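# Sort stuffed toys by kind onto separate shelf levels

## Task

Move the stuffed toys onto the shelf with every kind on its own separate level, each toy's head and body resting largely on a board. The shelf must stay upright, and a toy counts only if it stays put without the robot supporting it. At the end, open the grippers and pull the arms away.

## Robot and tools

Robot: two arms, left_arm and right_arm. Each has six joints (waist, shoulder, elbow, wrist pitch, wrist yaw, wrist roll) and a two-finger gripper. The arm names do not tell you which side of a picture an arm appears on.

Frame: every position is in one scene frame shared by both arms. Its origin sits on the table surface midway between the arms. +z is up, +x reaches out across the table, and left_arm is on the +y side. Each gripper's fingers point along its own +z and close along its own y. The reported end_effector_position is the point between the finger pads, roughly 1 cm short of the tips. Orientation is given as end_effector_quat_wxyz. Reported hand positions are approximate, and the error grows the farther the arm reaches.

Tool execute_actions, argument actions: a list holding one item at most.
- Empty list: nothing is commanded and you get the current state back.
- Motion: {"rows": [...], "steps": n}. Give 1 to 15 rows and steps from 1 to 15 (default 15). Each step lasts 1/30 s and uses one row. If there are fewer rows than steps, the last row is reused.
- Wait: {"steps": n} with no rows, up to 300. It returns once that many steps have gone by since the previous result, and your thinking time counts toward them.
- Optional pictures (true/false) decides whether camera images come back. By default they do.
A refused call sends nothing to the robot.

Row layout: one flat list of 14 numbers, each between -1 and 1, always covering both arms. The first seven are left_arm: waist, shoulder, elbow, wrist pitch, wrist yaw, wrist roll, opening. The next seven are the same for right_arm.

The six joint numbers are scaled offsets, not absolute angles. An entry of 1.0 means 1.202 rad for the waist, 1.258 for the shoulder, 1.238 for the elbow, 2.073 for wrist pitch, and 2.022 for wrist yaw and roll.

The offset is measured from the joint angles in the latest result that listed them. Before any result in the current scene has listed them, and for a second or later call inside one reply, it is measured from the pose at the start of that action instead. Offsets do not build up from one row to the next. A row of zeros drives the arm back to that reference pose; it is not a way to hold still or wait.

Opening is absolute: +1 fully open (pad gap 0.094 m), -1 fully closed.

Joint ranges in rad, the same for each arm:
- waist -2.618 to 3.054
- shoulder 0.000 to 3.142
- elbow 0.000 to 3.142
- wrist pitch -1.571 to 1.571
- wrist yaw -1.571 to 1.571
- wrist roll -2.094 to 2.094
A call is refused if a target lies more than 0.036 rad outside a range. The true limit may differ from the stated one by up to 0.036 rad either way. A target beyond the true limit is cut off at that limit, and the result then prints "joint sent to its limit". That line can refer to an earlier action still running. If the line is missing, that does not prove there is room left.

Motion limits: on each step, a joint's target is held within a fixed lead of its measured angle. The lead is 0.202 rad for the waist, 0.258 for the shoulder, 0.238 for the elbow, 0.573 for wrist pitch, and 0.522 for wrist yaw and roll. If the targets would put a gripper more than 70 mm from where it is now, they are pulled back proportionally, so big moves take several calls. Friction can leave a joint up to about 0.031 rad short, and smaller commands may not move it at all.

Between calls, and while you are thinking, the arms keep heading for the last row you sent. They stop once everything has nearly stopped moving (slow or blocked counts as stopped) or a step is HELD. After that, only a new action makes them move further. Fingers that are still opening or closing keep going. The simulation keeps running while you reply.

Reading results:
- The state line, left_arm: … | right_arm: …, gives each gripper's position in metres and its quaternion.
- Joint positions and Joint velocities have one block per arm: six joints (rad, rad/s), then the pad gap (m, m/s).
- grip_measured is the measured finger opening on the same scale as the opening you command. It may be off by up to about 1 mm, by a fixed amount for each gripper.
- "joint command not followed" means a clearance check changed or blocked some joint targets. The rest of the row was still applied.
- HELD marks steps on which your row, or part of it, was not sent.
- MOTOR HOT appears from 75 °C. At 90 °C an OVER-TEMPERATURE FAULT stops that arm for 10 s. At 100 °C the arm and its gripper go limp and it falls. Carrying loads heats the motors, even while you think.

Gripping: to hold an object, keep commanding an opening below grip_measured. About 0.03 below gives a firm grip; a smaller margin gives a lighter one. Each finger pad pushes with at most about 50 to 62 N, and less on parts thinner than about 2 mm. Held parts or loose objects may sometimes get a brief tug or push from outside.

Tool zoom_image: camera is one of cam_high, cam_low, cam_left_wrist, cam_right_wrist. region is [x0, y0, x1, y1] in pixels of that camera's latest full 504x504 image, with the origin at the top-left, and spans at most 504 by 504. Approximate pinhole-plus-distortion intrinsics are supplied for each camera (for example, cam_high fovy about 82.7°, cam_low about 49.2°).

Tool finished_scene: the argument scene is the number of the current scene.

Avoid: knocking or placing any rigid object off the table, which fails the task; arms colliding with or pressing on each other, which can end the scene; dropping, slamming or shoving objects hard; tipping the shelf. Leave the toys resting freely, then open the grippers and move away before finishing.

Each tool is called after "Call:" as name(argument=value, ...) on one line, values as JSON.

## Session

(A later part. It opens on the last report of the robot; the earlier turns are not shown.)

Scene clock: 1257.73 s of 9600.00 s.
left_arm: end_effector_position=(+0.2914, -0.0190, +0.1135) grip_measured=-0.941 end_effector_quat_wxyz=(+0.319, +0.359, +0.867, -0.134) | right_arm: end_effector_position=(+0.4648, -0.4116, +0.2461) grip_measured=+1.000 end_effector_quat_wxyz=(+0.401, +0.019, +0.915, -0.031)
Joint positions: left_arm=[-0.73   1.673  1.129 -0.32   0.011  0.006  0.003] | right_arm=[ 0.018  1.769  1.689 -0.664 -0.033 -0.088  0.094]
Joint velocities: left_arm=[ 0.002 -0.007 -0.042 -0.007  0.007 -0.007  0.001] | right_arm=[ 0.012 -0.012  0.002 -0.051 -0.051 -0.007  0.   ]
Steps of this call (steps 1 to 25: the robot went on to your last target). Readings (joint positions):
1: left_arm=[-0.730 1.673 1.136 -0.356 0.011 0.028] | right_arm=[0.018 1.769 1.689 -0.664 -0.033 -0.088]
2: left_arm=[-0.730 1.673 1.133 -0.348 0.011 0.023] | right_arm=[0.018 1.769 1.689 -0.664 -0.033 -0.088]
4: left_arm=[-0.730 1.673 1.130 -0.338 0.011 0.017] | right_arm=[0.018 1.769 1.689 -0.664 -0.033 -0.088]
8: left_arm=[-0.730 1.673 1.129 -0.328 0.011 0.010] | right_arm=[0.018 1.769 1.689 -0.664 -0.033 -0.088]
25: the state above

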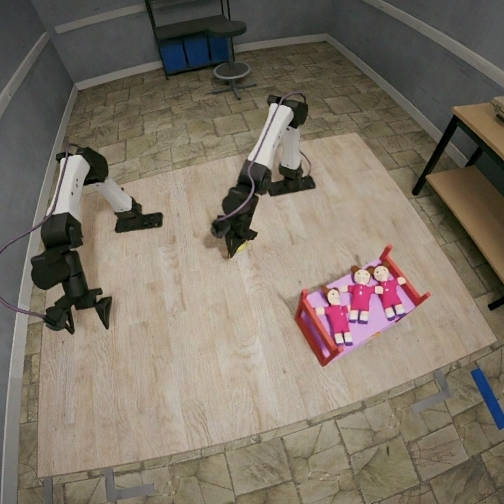

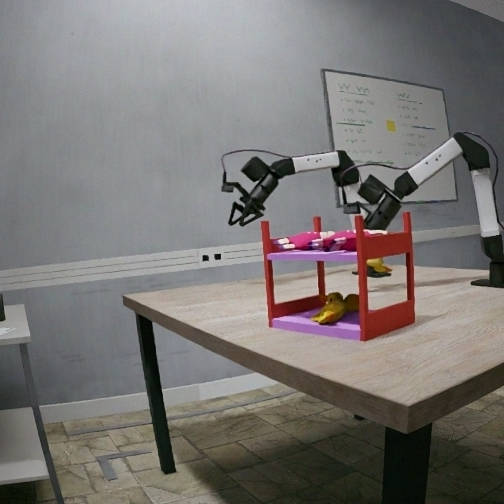

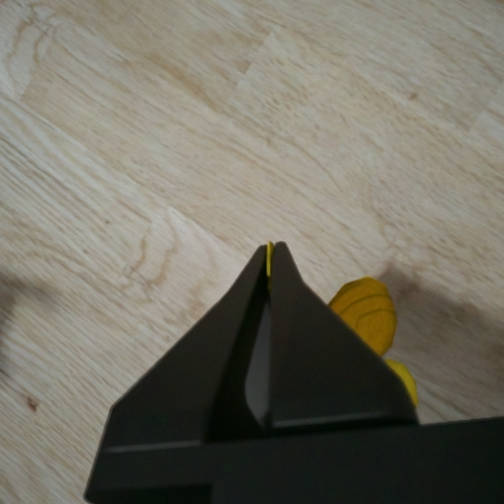

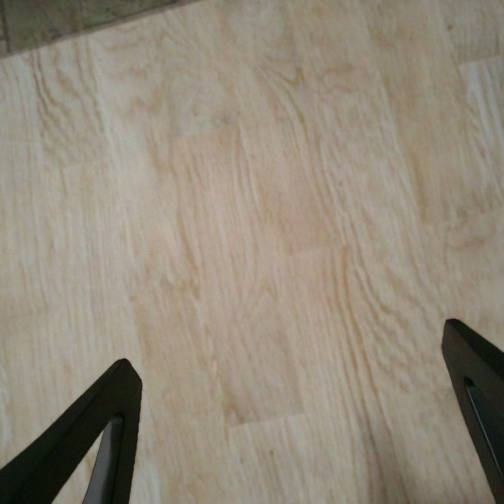

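Call:
execute_actions(actions=[{"rows":[[0,-0.05,-0.1,0.08,0,0,-0.95,0,0,0,0,0,0,1],[0.05,-0.1,-0.2,0.16,0,0,-0.95,0,0,0,0,0,0,1],[0.12,-0.15,-0.3,0.24,0,0,-0.95,0,0,0,0,0,0,1],[0.22,-0.19,-0.4,0.32,0,0,-0.95,0,0,0,0,0,0,1],[0.35,-0.217,-0.5,0.4,0,0,-0.95,0,0,0,0,0,0,1],[0.5,-0.217,-0.617,0.482,0,0,-0.95,0,0,0,0,0,0,1],[0.649,-0.217,-0.617,0.482,0,0,-0.95,0,0,0,0,0,0,1]],"steps":15}], pictures=false)

Call:
execute_actions(actions=[{"steps":60}])

Scene clock: 1267.17 s of 9600.00 s.
left_arm: end_effector_position=(+0.3381, +0.2937, +0.0688) grip_measured=-0.941 end_effector_quat_wxyz=(+0.502, +0.004, +0.865, +0.002) | right_arm: end_effector_position=(+0.4648, -0.4116, +0.2461) grip_measured=+1.000 end_effector_quat_wxyz=(+0.401, +0.019, +0.915, -0.031)
Joint positions: left_arm=[ 0.039  1.412  0.357  0.536 -0.004  0.006  0.003] | right_arm=[ 0.018  1.769  1.689 -0.664 -0.033 -0.088  0.094]
Joint velocities: left_arm=[ 0.628  0.002  0.002  0.535 -0.154 -0.022  0.001] | right_arm=[-0.012  0.017  0.012 -0.037 -0.037 -0.007  0.   ]
Steps of this call (steps 1 to 15: the robot went on to your last target; steps 16 to 260: nothing new was sent; then 0.27 s passed at rest; steps 261 to 275: all 15 steps of this action). Readings (joint positions):
261: left_arm=[-0.730 1.667 1.111 -0.293 0.011 0.005] | right_arm=[0.018 1.769 1.689 -0.664 -0.033 -0.088]
262: left_arm=[-0.724 1.643 1.058 -0.228 0.013 0.005] | right_arm=[0.018 1.769 1.689 -0.664 -0.033 -0.088]
264: left_arm=[-0.667 1.556 0.901 -0.086 0.027 0.006] | right_arm=[0.018 1.769 1.689 -0.664 -0.033 -0.088]
268: left_arm=[-0.418 1.433 0.617 0.271 0.024 0.006] | right_arm=[0.018 1.769 1.689 -0.664 -0.033 -0.088]
275: the state above

Scene clock: 1269.17 s of 9600.00 s.
left_arm: end_effector_position=(+0.3498, +0.2977, +0.0923) grip_measured=-0.941 end_effector_quat_wxyz=(+0.548, +0.000, +0.837, +0.002) | right_arm: end_effector_position=(+0.4648, -0.4116, +0.2461) grip_measured=+1.000 end_effector_quat_wxyz=(+0.401, +0.019, +0.915, -0.031)
Joint positions: left_arm=[0.054 1.412 0.357 0.643 0.004 0.006 0.003] | right_arm=[ 0.018  1.769  1.689 -0.664 -0.033 -0.088  0.094]
Joint velocities: left_arm=[-0.002 -0.012 -0.012 -0.007 -0.007 -0.066  0.   ] | right_arm=[-0.002 -0.007 -0.002  0.037 -0.007  0.007  0.   ]
Steps of this call (steps 1 to 30: the robot went on to your last target; steps 31 to 60: nothing new was sent). Readings (joint positions):
1: left_arm=[0.052 1.412 0.357 0.559 -0.006 0.006] | right_arm=[0.018 1.769 1.689 -0.664 -0.033 -0.088]
2: left_arm=[0.054 1.412 0.357 0.579 -0.006 0.006] | right_arm=[0.018 1.769 1.689 -0.664 -0.033 -0.088]
4: left_arm=[0.054 1.412 0.357 0.605 -0.003 0.006] | right_arm=[0.018 1.769 1.689 -0.664 -0.033 -0.088]
8: left_arm=[0.054 1.412 0.357 0.630 0.001 0.006] | right_arm=[0.018 1.769 1.689 -0.664 -0.033 -0.088]
60: the state above
All arms were judged still, so your last target was given up. Only a new action makes them travel on or press farther. Fingers that are still opening or closing keep moving.

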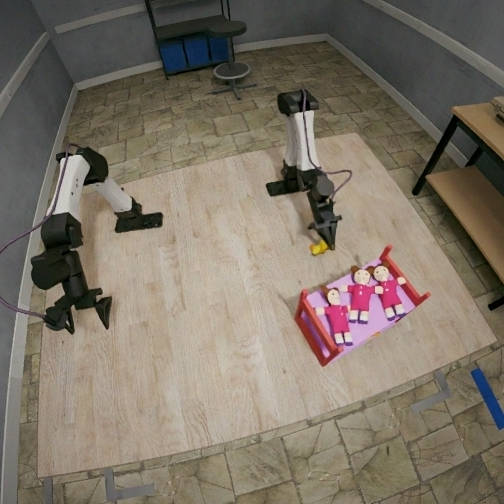

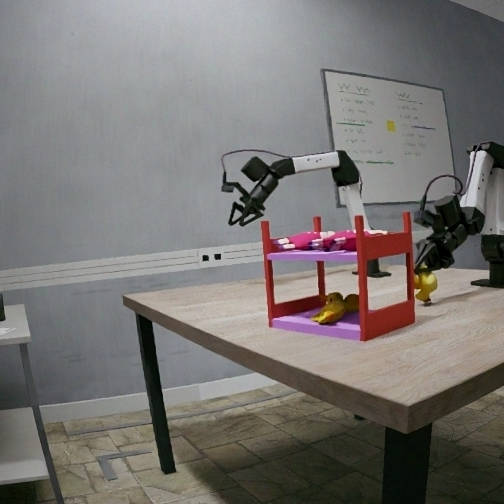

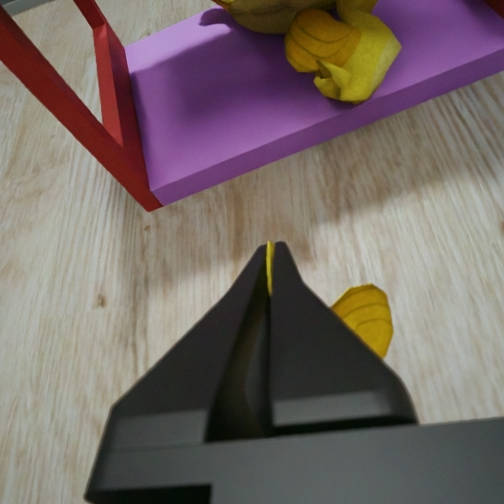

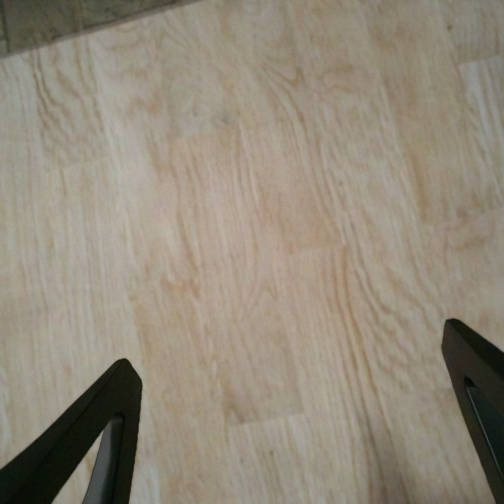

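Call:
execute_actions(actions=[{"rows":[[0.03,0.03,0.06,0.01,0,0,-0.95,0,0,0,0,0,0,1],[0.03,0.07,0.12,0.02,0,0,-0.95,0,0,0,0,0,0,1],[0.03,0.12,0.17,0.03,0,0,-0.95,0,0,0,0,0,0,1],[0.03,0.17,0.22,0.04,0,0,-0.95,0,0,0,0,0,0,1],[0.03,0.21,0.25,0.05,0,0,-0.95,0,0,0,0,0,0,1],[0.03,0.245,0.269,0.052,0,0,-0.95,0,0,0,0,0,0,1]],"steps":15}], pictures=false)

Call:
execute_actions(actions=[{"steps":25}])

Scene clock: 1284.97 s of 9600.00 s.
left_arm: end_effector_position=(+0.4407, +0.3122, +0.1160) grip_measured=-0.941 end_effector_quat_wxyz=(+0.584, -0.011, +0.812, +0.010) | right_arm: end_effector_position=(+0.4648, -0.4116, +0.2461) grip_measured=+1.000 end_effector_quat_wxyz=(+0.401, +0.019, +0.915, -0.031)
Joint positions: left_arm=[0.084 1.717 0.68  0.714 0.006 0.006 0.003] | right_arm=[ 0.018  1.769  1.689 -0.664 -0.033 -0.088  0.094]
Joint velocities: left_arm=[ 0.002 -0.002  0.007 -0.037 -0.037  0.007 -0.001] | right_arm=[ 0.002 -0.007 -0.007  0.022  0.022  0.007  0.   ]
Steps of this call (steps 1 to 90: nothing new was sent; then 12.30 s passed at rest; steps 91 to 105: all 15 steps of this action). Readings (joint positions):
91: left_arm=[0.057 1.416 0.363 0.641 0.005 0.006] | right_arm=[0.018 1.769 1.689 -0.664 -0.033 -0.088]
92: left_arm=[0.065 1.433 0.384 0.638 0.006 0.006] | right_arm=[0.018 1.769 1.689 -0.664 -0.033 -0.088]
94: left_arm=[0.079 1.518 0.483 0.641 0.006 0.006] | right_arm=[0.018 1.769 1.689 -0.664 -0.033 -0.088]
98: left_arm=[0.084 1.696 0.672 0.703 0.006 0.006] | right_arm=[0.018 1.769 1.689 -0.664 -0.033 -0.088]
105: the state above

Scene clock: 1285.80 s of 9600.00 s.
left_arm: end_effector_position=(+0.4407, +0.3122, +0.1161) grip_measured=-0.941 end_effector_quat_wxyz=(+0.584, -0.011, +0.812, +0.010) | right_arm: end_effector_position=(+0.4648, -0.4116, +0.2461) grip_measured=+1.000 end_effector_quat_wxyz=(+0.401, +0.019, +0.915, -0.031)
Joint positions: left_arm=[0.084 1.717 0.68  0.714 0.006 0.006 0.003] | right_arm=[ 0.018  1.769  1.689 -0.664 -0.033 -0.088  0.094]
Joint velocities: left_arm=[-0.012  0.012 -0.002 -0.095  0.022 -0.022  0.   ] | right_arm=[-0.012 -0.027 -0.007 -0.007  0.037  0.022  0.   ]
Steps of this call (steps 1 to 15: the robot went on to your last target; steps 16 to 25: nothing new was sent). Readings (joint positions):
1: left_arm=[0.084 1.717 0.680 0.714 0.006 0.006] | right_arm=[0.018 1.769 1.689 -0.664 -0.033 -0.088]
2: left_arm=[0.084 1.717 0.680 0.714 0.006 0.006] | right_arm=[0.018 1.769 1.689 -0.664 -0.033 -0.088]
4: left_arm=[0.084 1.717 0.680 0.714 0.006 0.006] | right_arm=[0.018 1.769 1.689 -0.664 -0.033 -0.088]
8: left_arm=[0.084 1.717 0.680 0.714 0.006 0.006] | right_arm=[0.018 1.769 1.689 -0.664 -0.033 -0.088]
25: the state above
All arms were judged still, so your last target was given up. Only a new action makes them travel on or press farther. Fingers that are still opening or closing keep moving.

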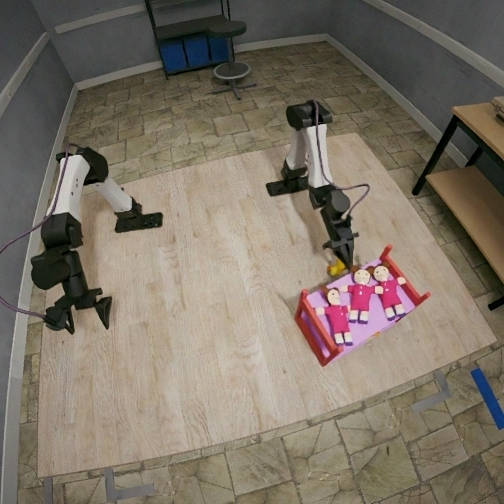

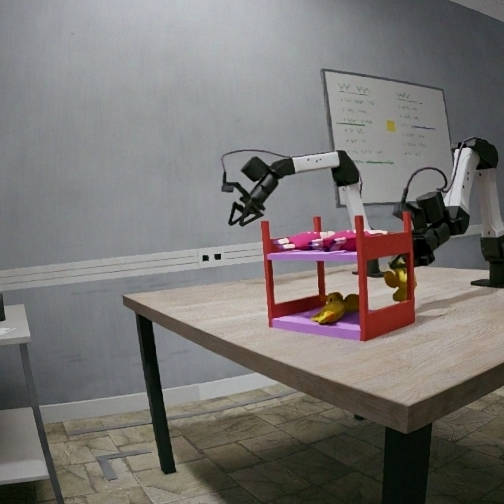

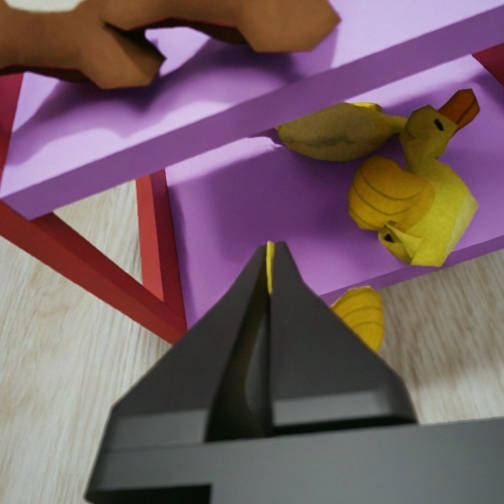

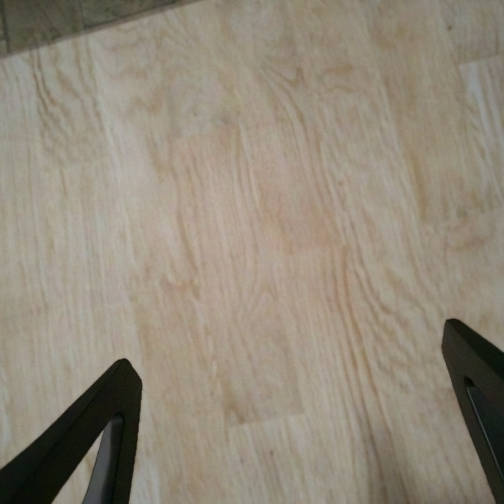

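Call:
execute_actions(actions=[{"rows":[[0,0.03,0,0.04,0,0,-0.95,0,0,0,0,0,0,1],[0,0.07,0,0.09,0,0,-0.95,0,0,0,0,0,0,1],[0,0.12,0.01,0.14,0,0,-0.95,0,0,0,0,0,0,1],[0,0.17,0.02,0.18,0,0,-0.95,0,0,0,0,0,0,1],[0,0.22,0.03,0.21,0,0,-0.95,0,0,0,0,0,0,1],[0,0.27,0.04,0.235,0,0,-0.95,0,0,0,0,0,0,1]],"steps":15}], pictures=false)

Call:
execute_actions(actions=[{"steps":25}])

Scene clock: 1293.97 s of 9600.00 s.
left_arm: end_effector_position=(+0.4693, +0.3133, +0.0623) grip_measured=-0.942 end_effector_quat_wxyz=(+0.622, -0.011, +0.783, +0.012) | right_arm: end_effector_position=(+0.4648, -0.4116, +0.2461) grip_measured=+1.000 end_effector_quat_wxyz=(+0.401, +0.019, +0.915, -0.031)
Joint positions: left_arm=[0.084 2.074 0.712 1.135 0.005 0.006 0.003] | right_arm=[ 0.018  1.769  1.689 -0.664 -0.033 -0.088  0.094]
Joint velocities: left_arm=[-0.007 -0.007  0.007  0.212  0.007 -0.037  0.   ] | right_arm=[ 0.012  0.012 -0.002  0.022 -0.007 -0.007  0.   ]
Steps of this call (steps 1 to 230: nothing new was sent; steps 231 to 245: all 15 steps of this action). Readings (joint positions):
231: left_arm=[0.084 1.721 0.680 0.721 0.006 0.006] | right_arm=[0.018 1.769 1.689 -0.664 -0.033 -0.088]
232: left_arm=[0.084 1.735 0.680 0.747 0.006 0.006] | right_arm=[0.018 1.769 1.689 -0.664 -0.033 -0.088]
234: left_arm=[0.084 1.807 0.683 0.853 0.006 0.006] | right_arm=[0.018 1.769 1.689 -0.664 -0.033 -0.088]
238: left_arm=[0.084 2.028 0.712 1.039 0.005 0.006] | right_arm=[0.018 1.769 1.689 -0.664 -0.033 -0.088]
245: the state above

Scene clock: 1294.80 s of 9600.00 s.
left_arm: end_effector_position=(+0.4709, +0.3134, +0.0699) grip_measured=-0.942 end_effector_quat_wxyz=(+0.635, -0.011, +0.773, +0.012) | right_arm: end_effector_position=(+0.4648, -0.4116, +0.2461) grip_measured=+1.000 end_effector_quat_wxyz=(+0.401, +0.019, +0.915, -0.031)
Joint positions: left_arm=[0.084 2.074 0.712 1.167 0.005 0.006 0.003] | right_arm=[ 0.018  1.769  1.689 -0.664 -0.033 -0.088  0.094]
Joint velocities: left_arm=[ 0.002 -0.022  0.012 -0.051 -0.022 -0.051 -0.   ] | right_arm=[-0.002 -0.007 -0.017  0.022  0.007  0.022  0.   ]
Steps of this call (steps 1 to 25: the robot went on to your last target). Readings (joint positions):
1: left_arm=[0.084 2.074 0.712 1.142 0.005 0.006] | right_arm=[0.018 1.769 1.689 -0.664 -0.033 -0.088]
2: left_arm=[0.084 2.074 0.712 1.148 0.005 0.006] | right_arm=[0.018 1.769 1.689 -0.664 -0.033 -0.088]
4: left_arm=[0.084 2.074 0.712 1.156 0.005 0.006] | right_arm=[0.018 1.769 1.689 -0.664 -0.033 -0.088]
8: left_arm=[0.084 2.074 0.712 1.163 0.005 0.006] | right_arm=[0.018 1.769 1.689 -0.664 -0.033 -0.088]
25: the state above

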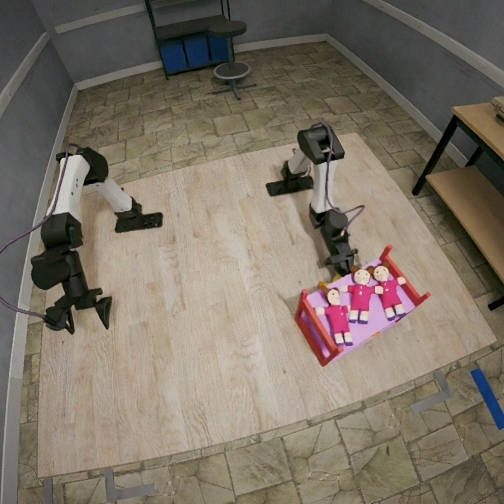

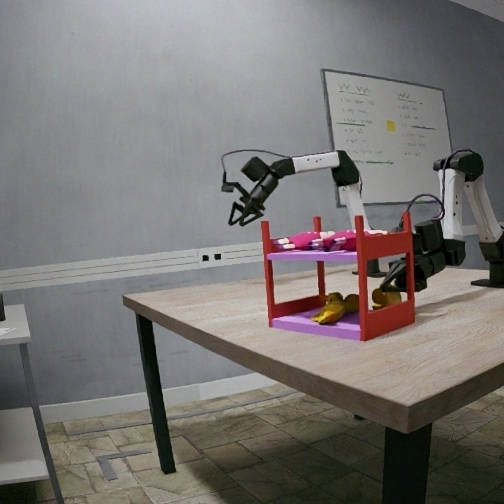

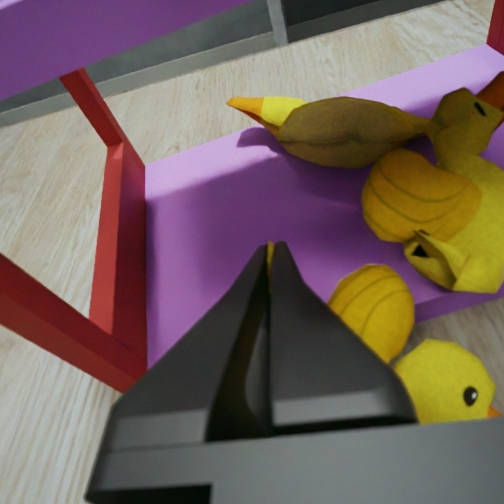

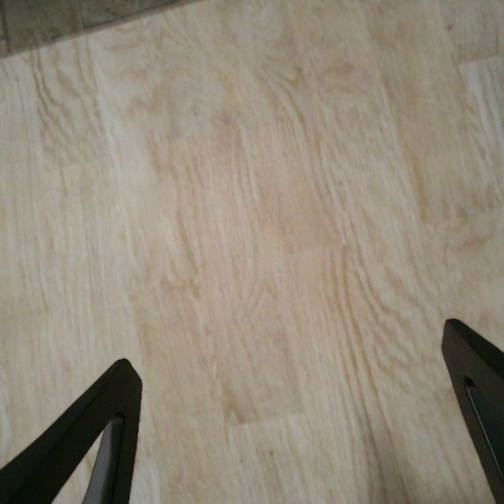

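Call:
execute_actions(actions=[{"rows":[[0,0,0.03,0,0,0,-0.95,0,0,0,0,0,0,1],[0,0.015,0.07,-0.005,0,0,-0.95,0,0,0,0,0,0,1],[0.01,0.03,0.11,-0.01,0,0,-0.95,0,0,0,0,0,0,1],[0.02,0.055,0.15,-0.02,0,0,-0.95,0,0,0,0,0,0,1],[0.03,0.09,0.19,-0.025,0,0,-0.95,0,0,0,0,0,0,1]],"steps":15}], pictures=false)

Call:
execute_actions(actions=[{"steps":25}])

Scene clock: 1307.20 s of 9600.00 s.
left_arm: end_effector_position=(+0.5208, +0.3338, +0.0839) grip_measured=-0.942 end_effector_quat_wxyz=(+0.659, -0.023, +0.752, +0.023) | right_arm: end_effector_position=(+0.4648, -0.4116, +0.2461) grip_measured=+1.000 end_effector_quat_wxyz=(+0.401, +0.019, +0.915, -0.031)
Joint positions: left_arm=[0.118 2.182 0.93  1.12  0.006 0.006 0.003] | right_arm=[ 0.018  1.769  1.689 -0.664 -0.033 -0.088  0.094]
Joint velocities: left_arm=[-0.022 -0.002  0.012  0.037  0.066 -0.037 -0.001] | right_arm=[-0.002 -0.002 -0.012 -0.022  0.037  0.051  0.   ]
Steps of this call (steps 1 to 15: the robot went on to your last target; steps 16 to 90: nothing new was sent; then 8.90 s passed at rest; steps 91 to 105: all 15 steps of this action). Readings (joint positions):
91: left_arm=[0.084 2.074 0.713 1.165 0.005 0.006] | right_arm=[0.018 1.769 1.689 -0.664 -0.033 -0.088]
92: left_arm=[0.084 2.077 0.723 1.161 0.005 0.006] | right_arm=[0.018 1.769 1.689 -0.664 -0.033 -0.088]
94: left_arm=[0.086 2.102 0.784 1.145 0.006 0.006] | right_arm=[0.018 1.769 1.689 -0.664 -0.033 -0.088]
98: left_arm=[0.108 2.174 0.925 1.130 0.007 0.006] | right_arm=[0.018 1.769 1.689 -0.664 -0.033 -0.088]
105: the state above

Scene clock: 1308.03 s of 9600.00 s.
left_arm: end_effector_position=(+0.5208, +0.3338, +0.0839) grip_measured=-0.942 end_effector_quat_wxyz=(+0.659, -0.023, +0.752, +0.023) | right_arm: end_effector_position=(+0.4648, -0.4116, +0.2461) grip_measured=+1.000 end_effector_quat_wxyz=(+0.401, +0.019, +0.915, -0.031)
Joint positions: left_arm=[0.118 2.182 0.93  1.12  0.006 0.006 0.003] | right_arm=[ 0.018  1.769  1.689 -0.664 -0.033 -0.088  0.094]
Joint velocities: left_arm=[ 0.012 -0.002 -0.012 -0.007  0.007  0.051 -0.001] | right_arm=[-0.002 -0.007 -0.002 -0.007  0.051 -0.11   0.   ]
Steps of this call (steps 1 to 15: the robot went on to your last target; steps 16 to 25: nothing new was sent). Readings (joint positions):
1: left_arm=[0.118 2.182 0.930 1.120 0.006 0.006] | right_arm=[0.018 1.769 1.689 -0.664 -0.033 -0.088]
2: left_arm=[0.118 2.182 0.930 1.120 0.006 0.006] | right_arm=[0.018 1.769 1.689 -0.664 -0.033 -0.088]
4: left_arm=[0.118 2.182 0.930 1.120 0.006 0.006] | right_arm=[0.018 1.769 1.689 -0.664 -0.033 -0.088]
8: left_arm=[0.118 2.182 0.930 1.120 0.006 0.006] | right_arm=[0.018 1.769 1.689 -0.664 -0.033 -0.088]
25: the state above
All arms were judged still, so your last target was given up. Only a new action makes them travel on or press farther. Fingers that are still opening or closing keep moving.

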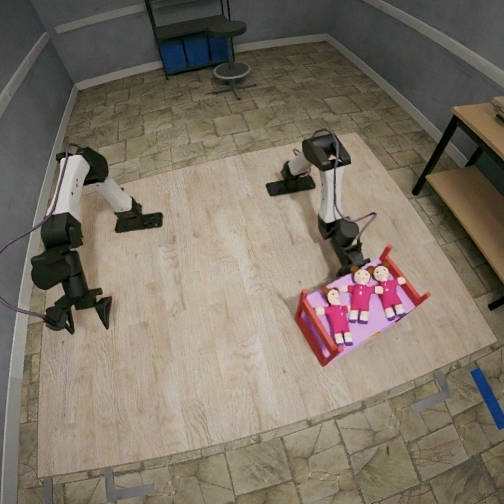

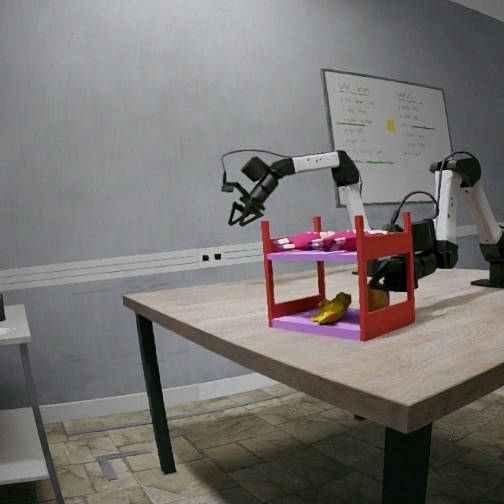

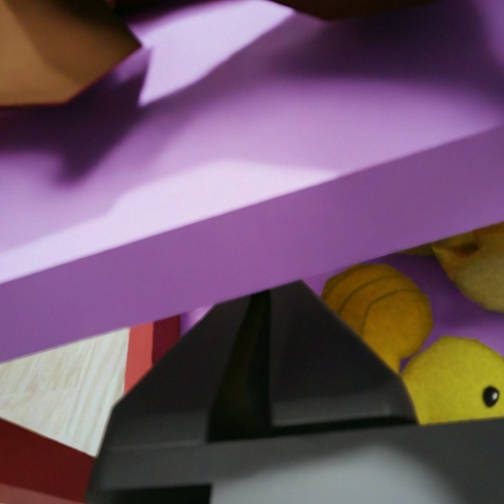

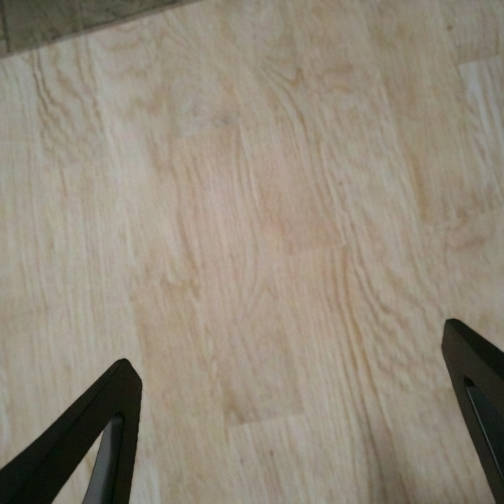

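Call:
execute_actions(actions=[{"rows":[[0,0,0,0,0,0,-0.6,0,0,0,0,0,0,1],[0,0,0,0.01,0,0,-0.3,0,0,0,0,0,0,1],[-0.01,0,0,0.02,0,0,0,0,0,0,0,0,0,1],[-0.02,0,0,0.03,0,0,0.3,0,0,0,0,0,0,1],[-0.02,0,0,0.03,0,0,0.3,0,0,0,0,0,0,1],[-0.02,0,0,0.03,0,0,0.3,0,0,0,0,0,0,1],[-0.02,0,0,0.03,0,0,0.3,0,0,0,0,0,0,1],[-0.02,-0.01,-0.03,0.03,0,0,0.3,0,0,0,0,0,0,1],[-0.02,-0.03,-0.07,0.04,0,0,0.3,0,0,0,0,0,0,1],[-0.02,-0.05,-0.11,0.05,0,0,0.3,0,0,0,0,0,0,1],[-0.02,-0.08,-0.15,0.06,0,0,0.3,0,0,0,0,0,0,1],[-0.02,-0.11,-0.2,0.07,0,0,0.3,0,0,0,0,0,0,1]],"steps":15}], pictures=false)

Call:
execute_actions(actions=[{"rows":[[-0.02,-0.16,-0.25,0,0,0,0.3,0,0,0,0,0,0,1],[-0.02,-0.24,-0.3,-0.05,0,0,0.3,0,0,0,0,0,0,1],[-0.02,-0.32,-0.33,-0.1,0,0,0.3,0,0,0,0,0,0,1]],"steps":15}], pictures=false)

Call:
execute_actions(actions=[{"steps":25}])

Scene clock: 1319.67 s of 9600.00 s.
left_arm: end_effector_position=(+0.4676, +0.3202, +0.0748) grip_measured=+0.298 end_effector_quat_wxyz=(+0.644, -0.016, +0.765, +0.016) | right_arm: end_effector_position=(+0.4648, -0.4116, +0.2461) grip_measured=+1.000 end_effector_quat_wxyz=(+0.401, +0.019, +0.915, -0.031)
Joint positions: left_arm=[0.098 2.07  0.694 1.205 0.006 0.006 0.061] | right_arm=[ 0.018  1.769  1.689 -0.664 -0.033 -0.088  0.094]
Joint velocities: left_arm=[ 0.007 -0.173 -0.315  0.227 -0.007 -0.007 -0.   ] | right_arm=[ 0.002 -0.017 -0.022  0.007 -0.051 -0.007  0.   ]
Steps of this call (steps 1 to 90: nothing new was sent; then 8.13 s passed at rest; steps 91 to 105: all 15 steps of this action). Readings (joint positions):
91: left_arm=[0.118 2.182 0.930 1.120 0.006 0.006] | right_arm=[0.018 1.769 1.689 -0.664 -0.033 -0.088]
92: left_arm=[0.118 2.182 0.930 1.121 0.006 0.006] | right_arm=[0.018 1.769 1.689 -0.664 -0.033 -0.088]
94: left_arm=[0.116 2.182 0.930 1.126 0.006 0.006] | right_arm=[0.018 1.769 1.689 -0.664 -0.033 -0.088]
98: left_arm=[0.101 2.182 0.928 1.146 0.006 0.006] | right_arm=[0.018 1.769 1.689 -0.664 -0.033 -0.088]
105: the state above

Scene clock: 1320.17 s of 9600.00 s.
left_arm: end_effector_position=(+0.3545, +0.3072, +0.0576) grip_measured=+0.298 end_effector_quat_wxyz=(+0.564, -0.010, +0.825, +0.009) | right_arm: end_effector_position=(+0.4648, -0.4116, +0.2461) grip_measured=+1.000 end_effector_quat_wxyz=(+0.401, +0.019, +0.915, -0.031)
Joint positions: left_arm=[0.079 1.675 0.293 1.011 0.005 0.006 0.061] | right_arm=[ 0.018  1.769  1.689 -0.664 -0.033 -0.088  0.094]
Joint velocities: left_arm=[ 0.002  0.012  0.002 -0.081 -0.11   0.022 -0.   ] | right_arm=[-0.002 -0.017 -0.012 -0.022  0.037  0.022  0.   ]
Steps of this call (steps 1 to 15: all 15 steps of this action). Readings (joint positions):
1: left_arm=[0.096 2.044 0.662 1.202 0.005 0.006] | right_arm=[0.018 1.769 1.689 -0.664 -0.033 -0.088]
2: left_arm=[0.093 1.976 0.586 1.182 0.005 0.006] | right_arm=[0.018 1.769 1.689 -0.664 -0.033 -0.088]
4: left_arm=[0.083 1.803 0.421 1.121 0.005 0.006] | right_arm=[0.018 1.769 1.689 -0.664 -0.033 -0.088]
8: left_arm=[0.079 1.675 0.294 1.062 0.005 0.006] | right_arm=[0.018 1.769 1.689 -0.664 -0.033 -0.088]
15: the state above

Scene clock: 1321.00 s of 9600.00 s.
left_arm: end_effector_position=(+0.3537, +0.3072, +0.0556) grip_measured=+0.298 end_effector_quat_wxyz=(+0.561, -0.010, +0.828, +0.009) | right_arm: end_effector_position=(+0.4648, -0.4116, +0.2461) grip_measured=+1.000 end_effector_quat_wxyz=(+0.401, +0.019, +0.915, -0.031)
Joint positions: left_arm=[0.079 1.675 0.293 1.002 0.005 0.006 0.061] | right_arm=[ 0.018  1.769  1.689 -0.664 -0.033 -0.088  0.094]
Joint velocities: left_arm=[ 0.002 -0.012 -0.032  0.007 -0.051 -0.007 -0.001] | right_arm=[-0.007 -0.012  0.012 -0.051  0.081 -0.022  0.   ]
Steps of this call (steps 1 to 15: the robot went on to your last target; steps 16 to 25: nothing new was sent). Readings (joint positions):
1: left_arm=[0.079 1.675 0.293 1.009 0.005 0.006] | right_arm=[0.018 1.769 1.689 -0.664 -0.033 -0.088]
2: left_arm=[0.079 1.675 0.293 1.007 0.005 0.006] | right_arm=[0.018 1.769 1.689 -0.664 -0.033 -0.088]
4: left_arm=[0.079 1.675 0.293 1.005 0.005 0.006] | right_arm=[0.018 1.769 1.689 -0.664 -0.033 -0.088]
8: left_arm=[0.079 1.675 0.293 1.003 0.005 0.006] | right_arm=[0.018 1.769 1.689 -0.664 -0.033 -0.088]
25: the state above
All arms were judged still, so your last target was given up. Only a new action makes them travel on or press farther. Fingers that are still opening or closing keep moving.

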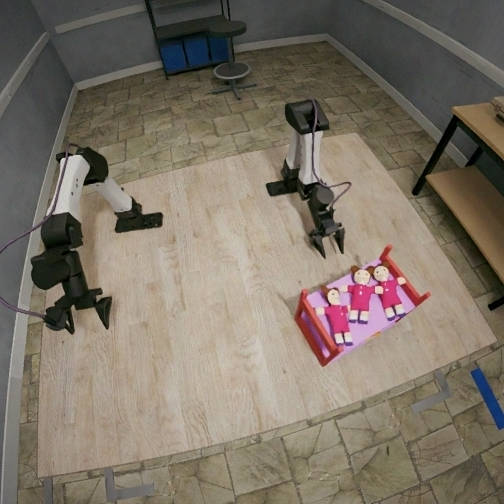

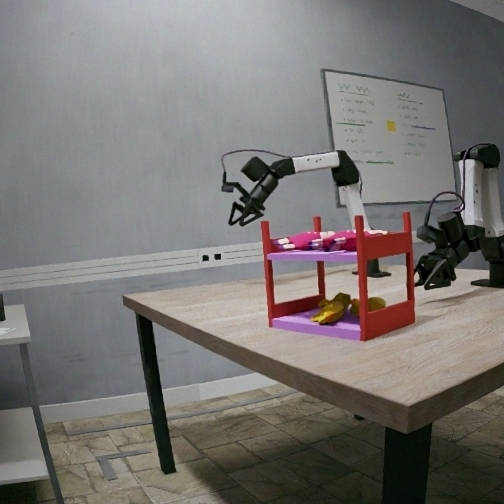

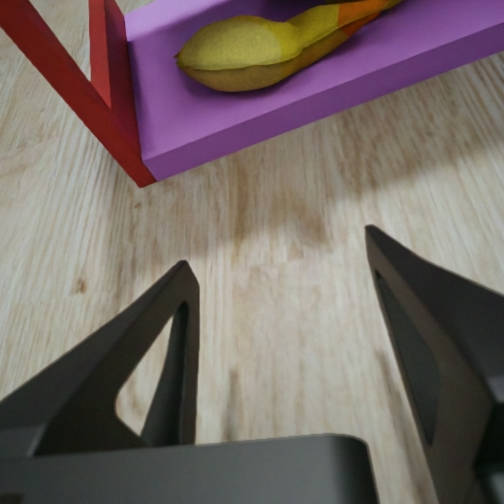

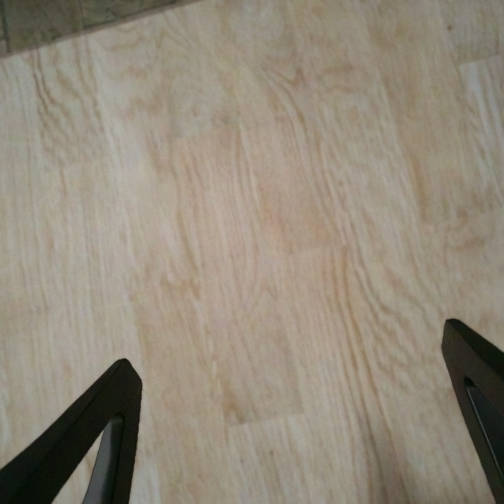

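Call:
zoom_image(camera="cam_low", region=[260, 270, 420, 350])

Region (260, 270, 420, 350) of cam_low's 504x504 image, scaled by 3.150, with more detail than that image has.

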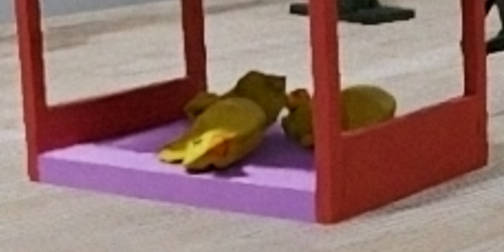

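Call:
finished_scene(scene=2)

The scene is finished: the task was done.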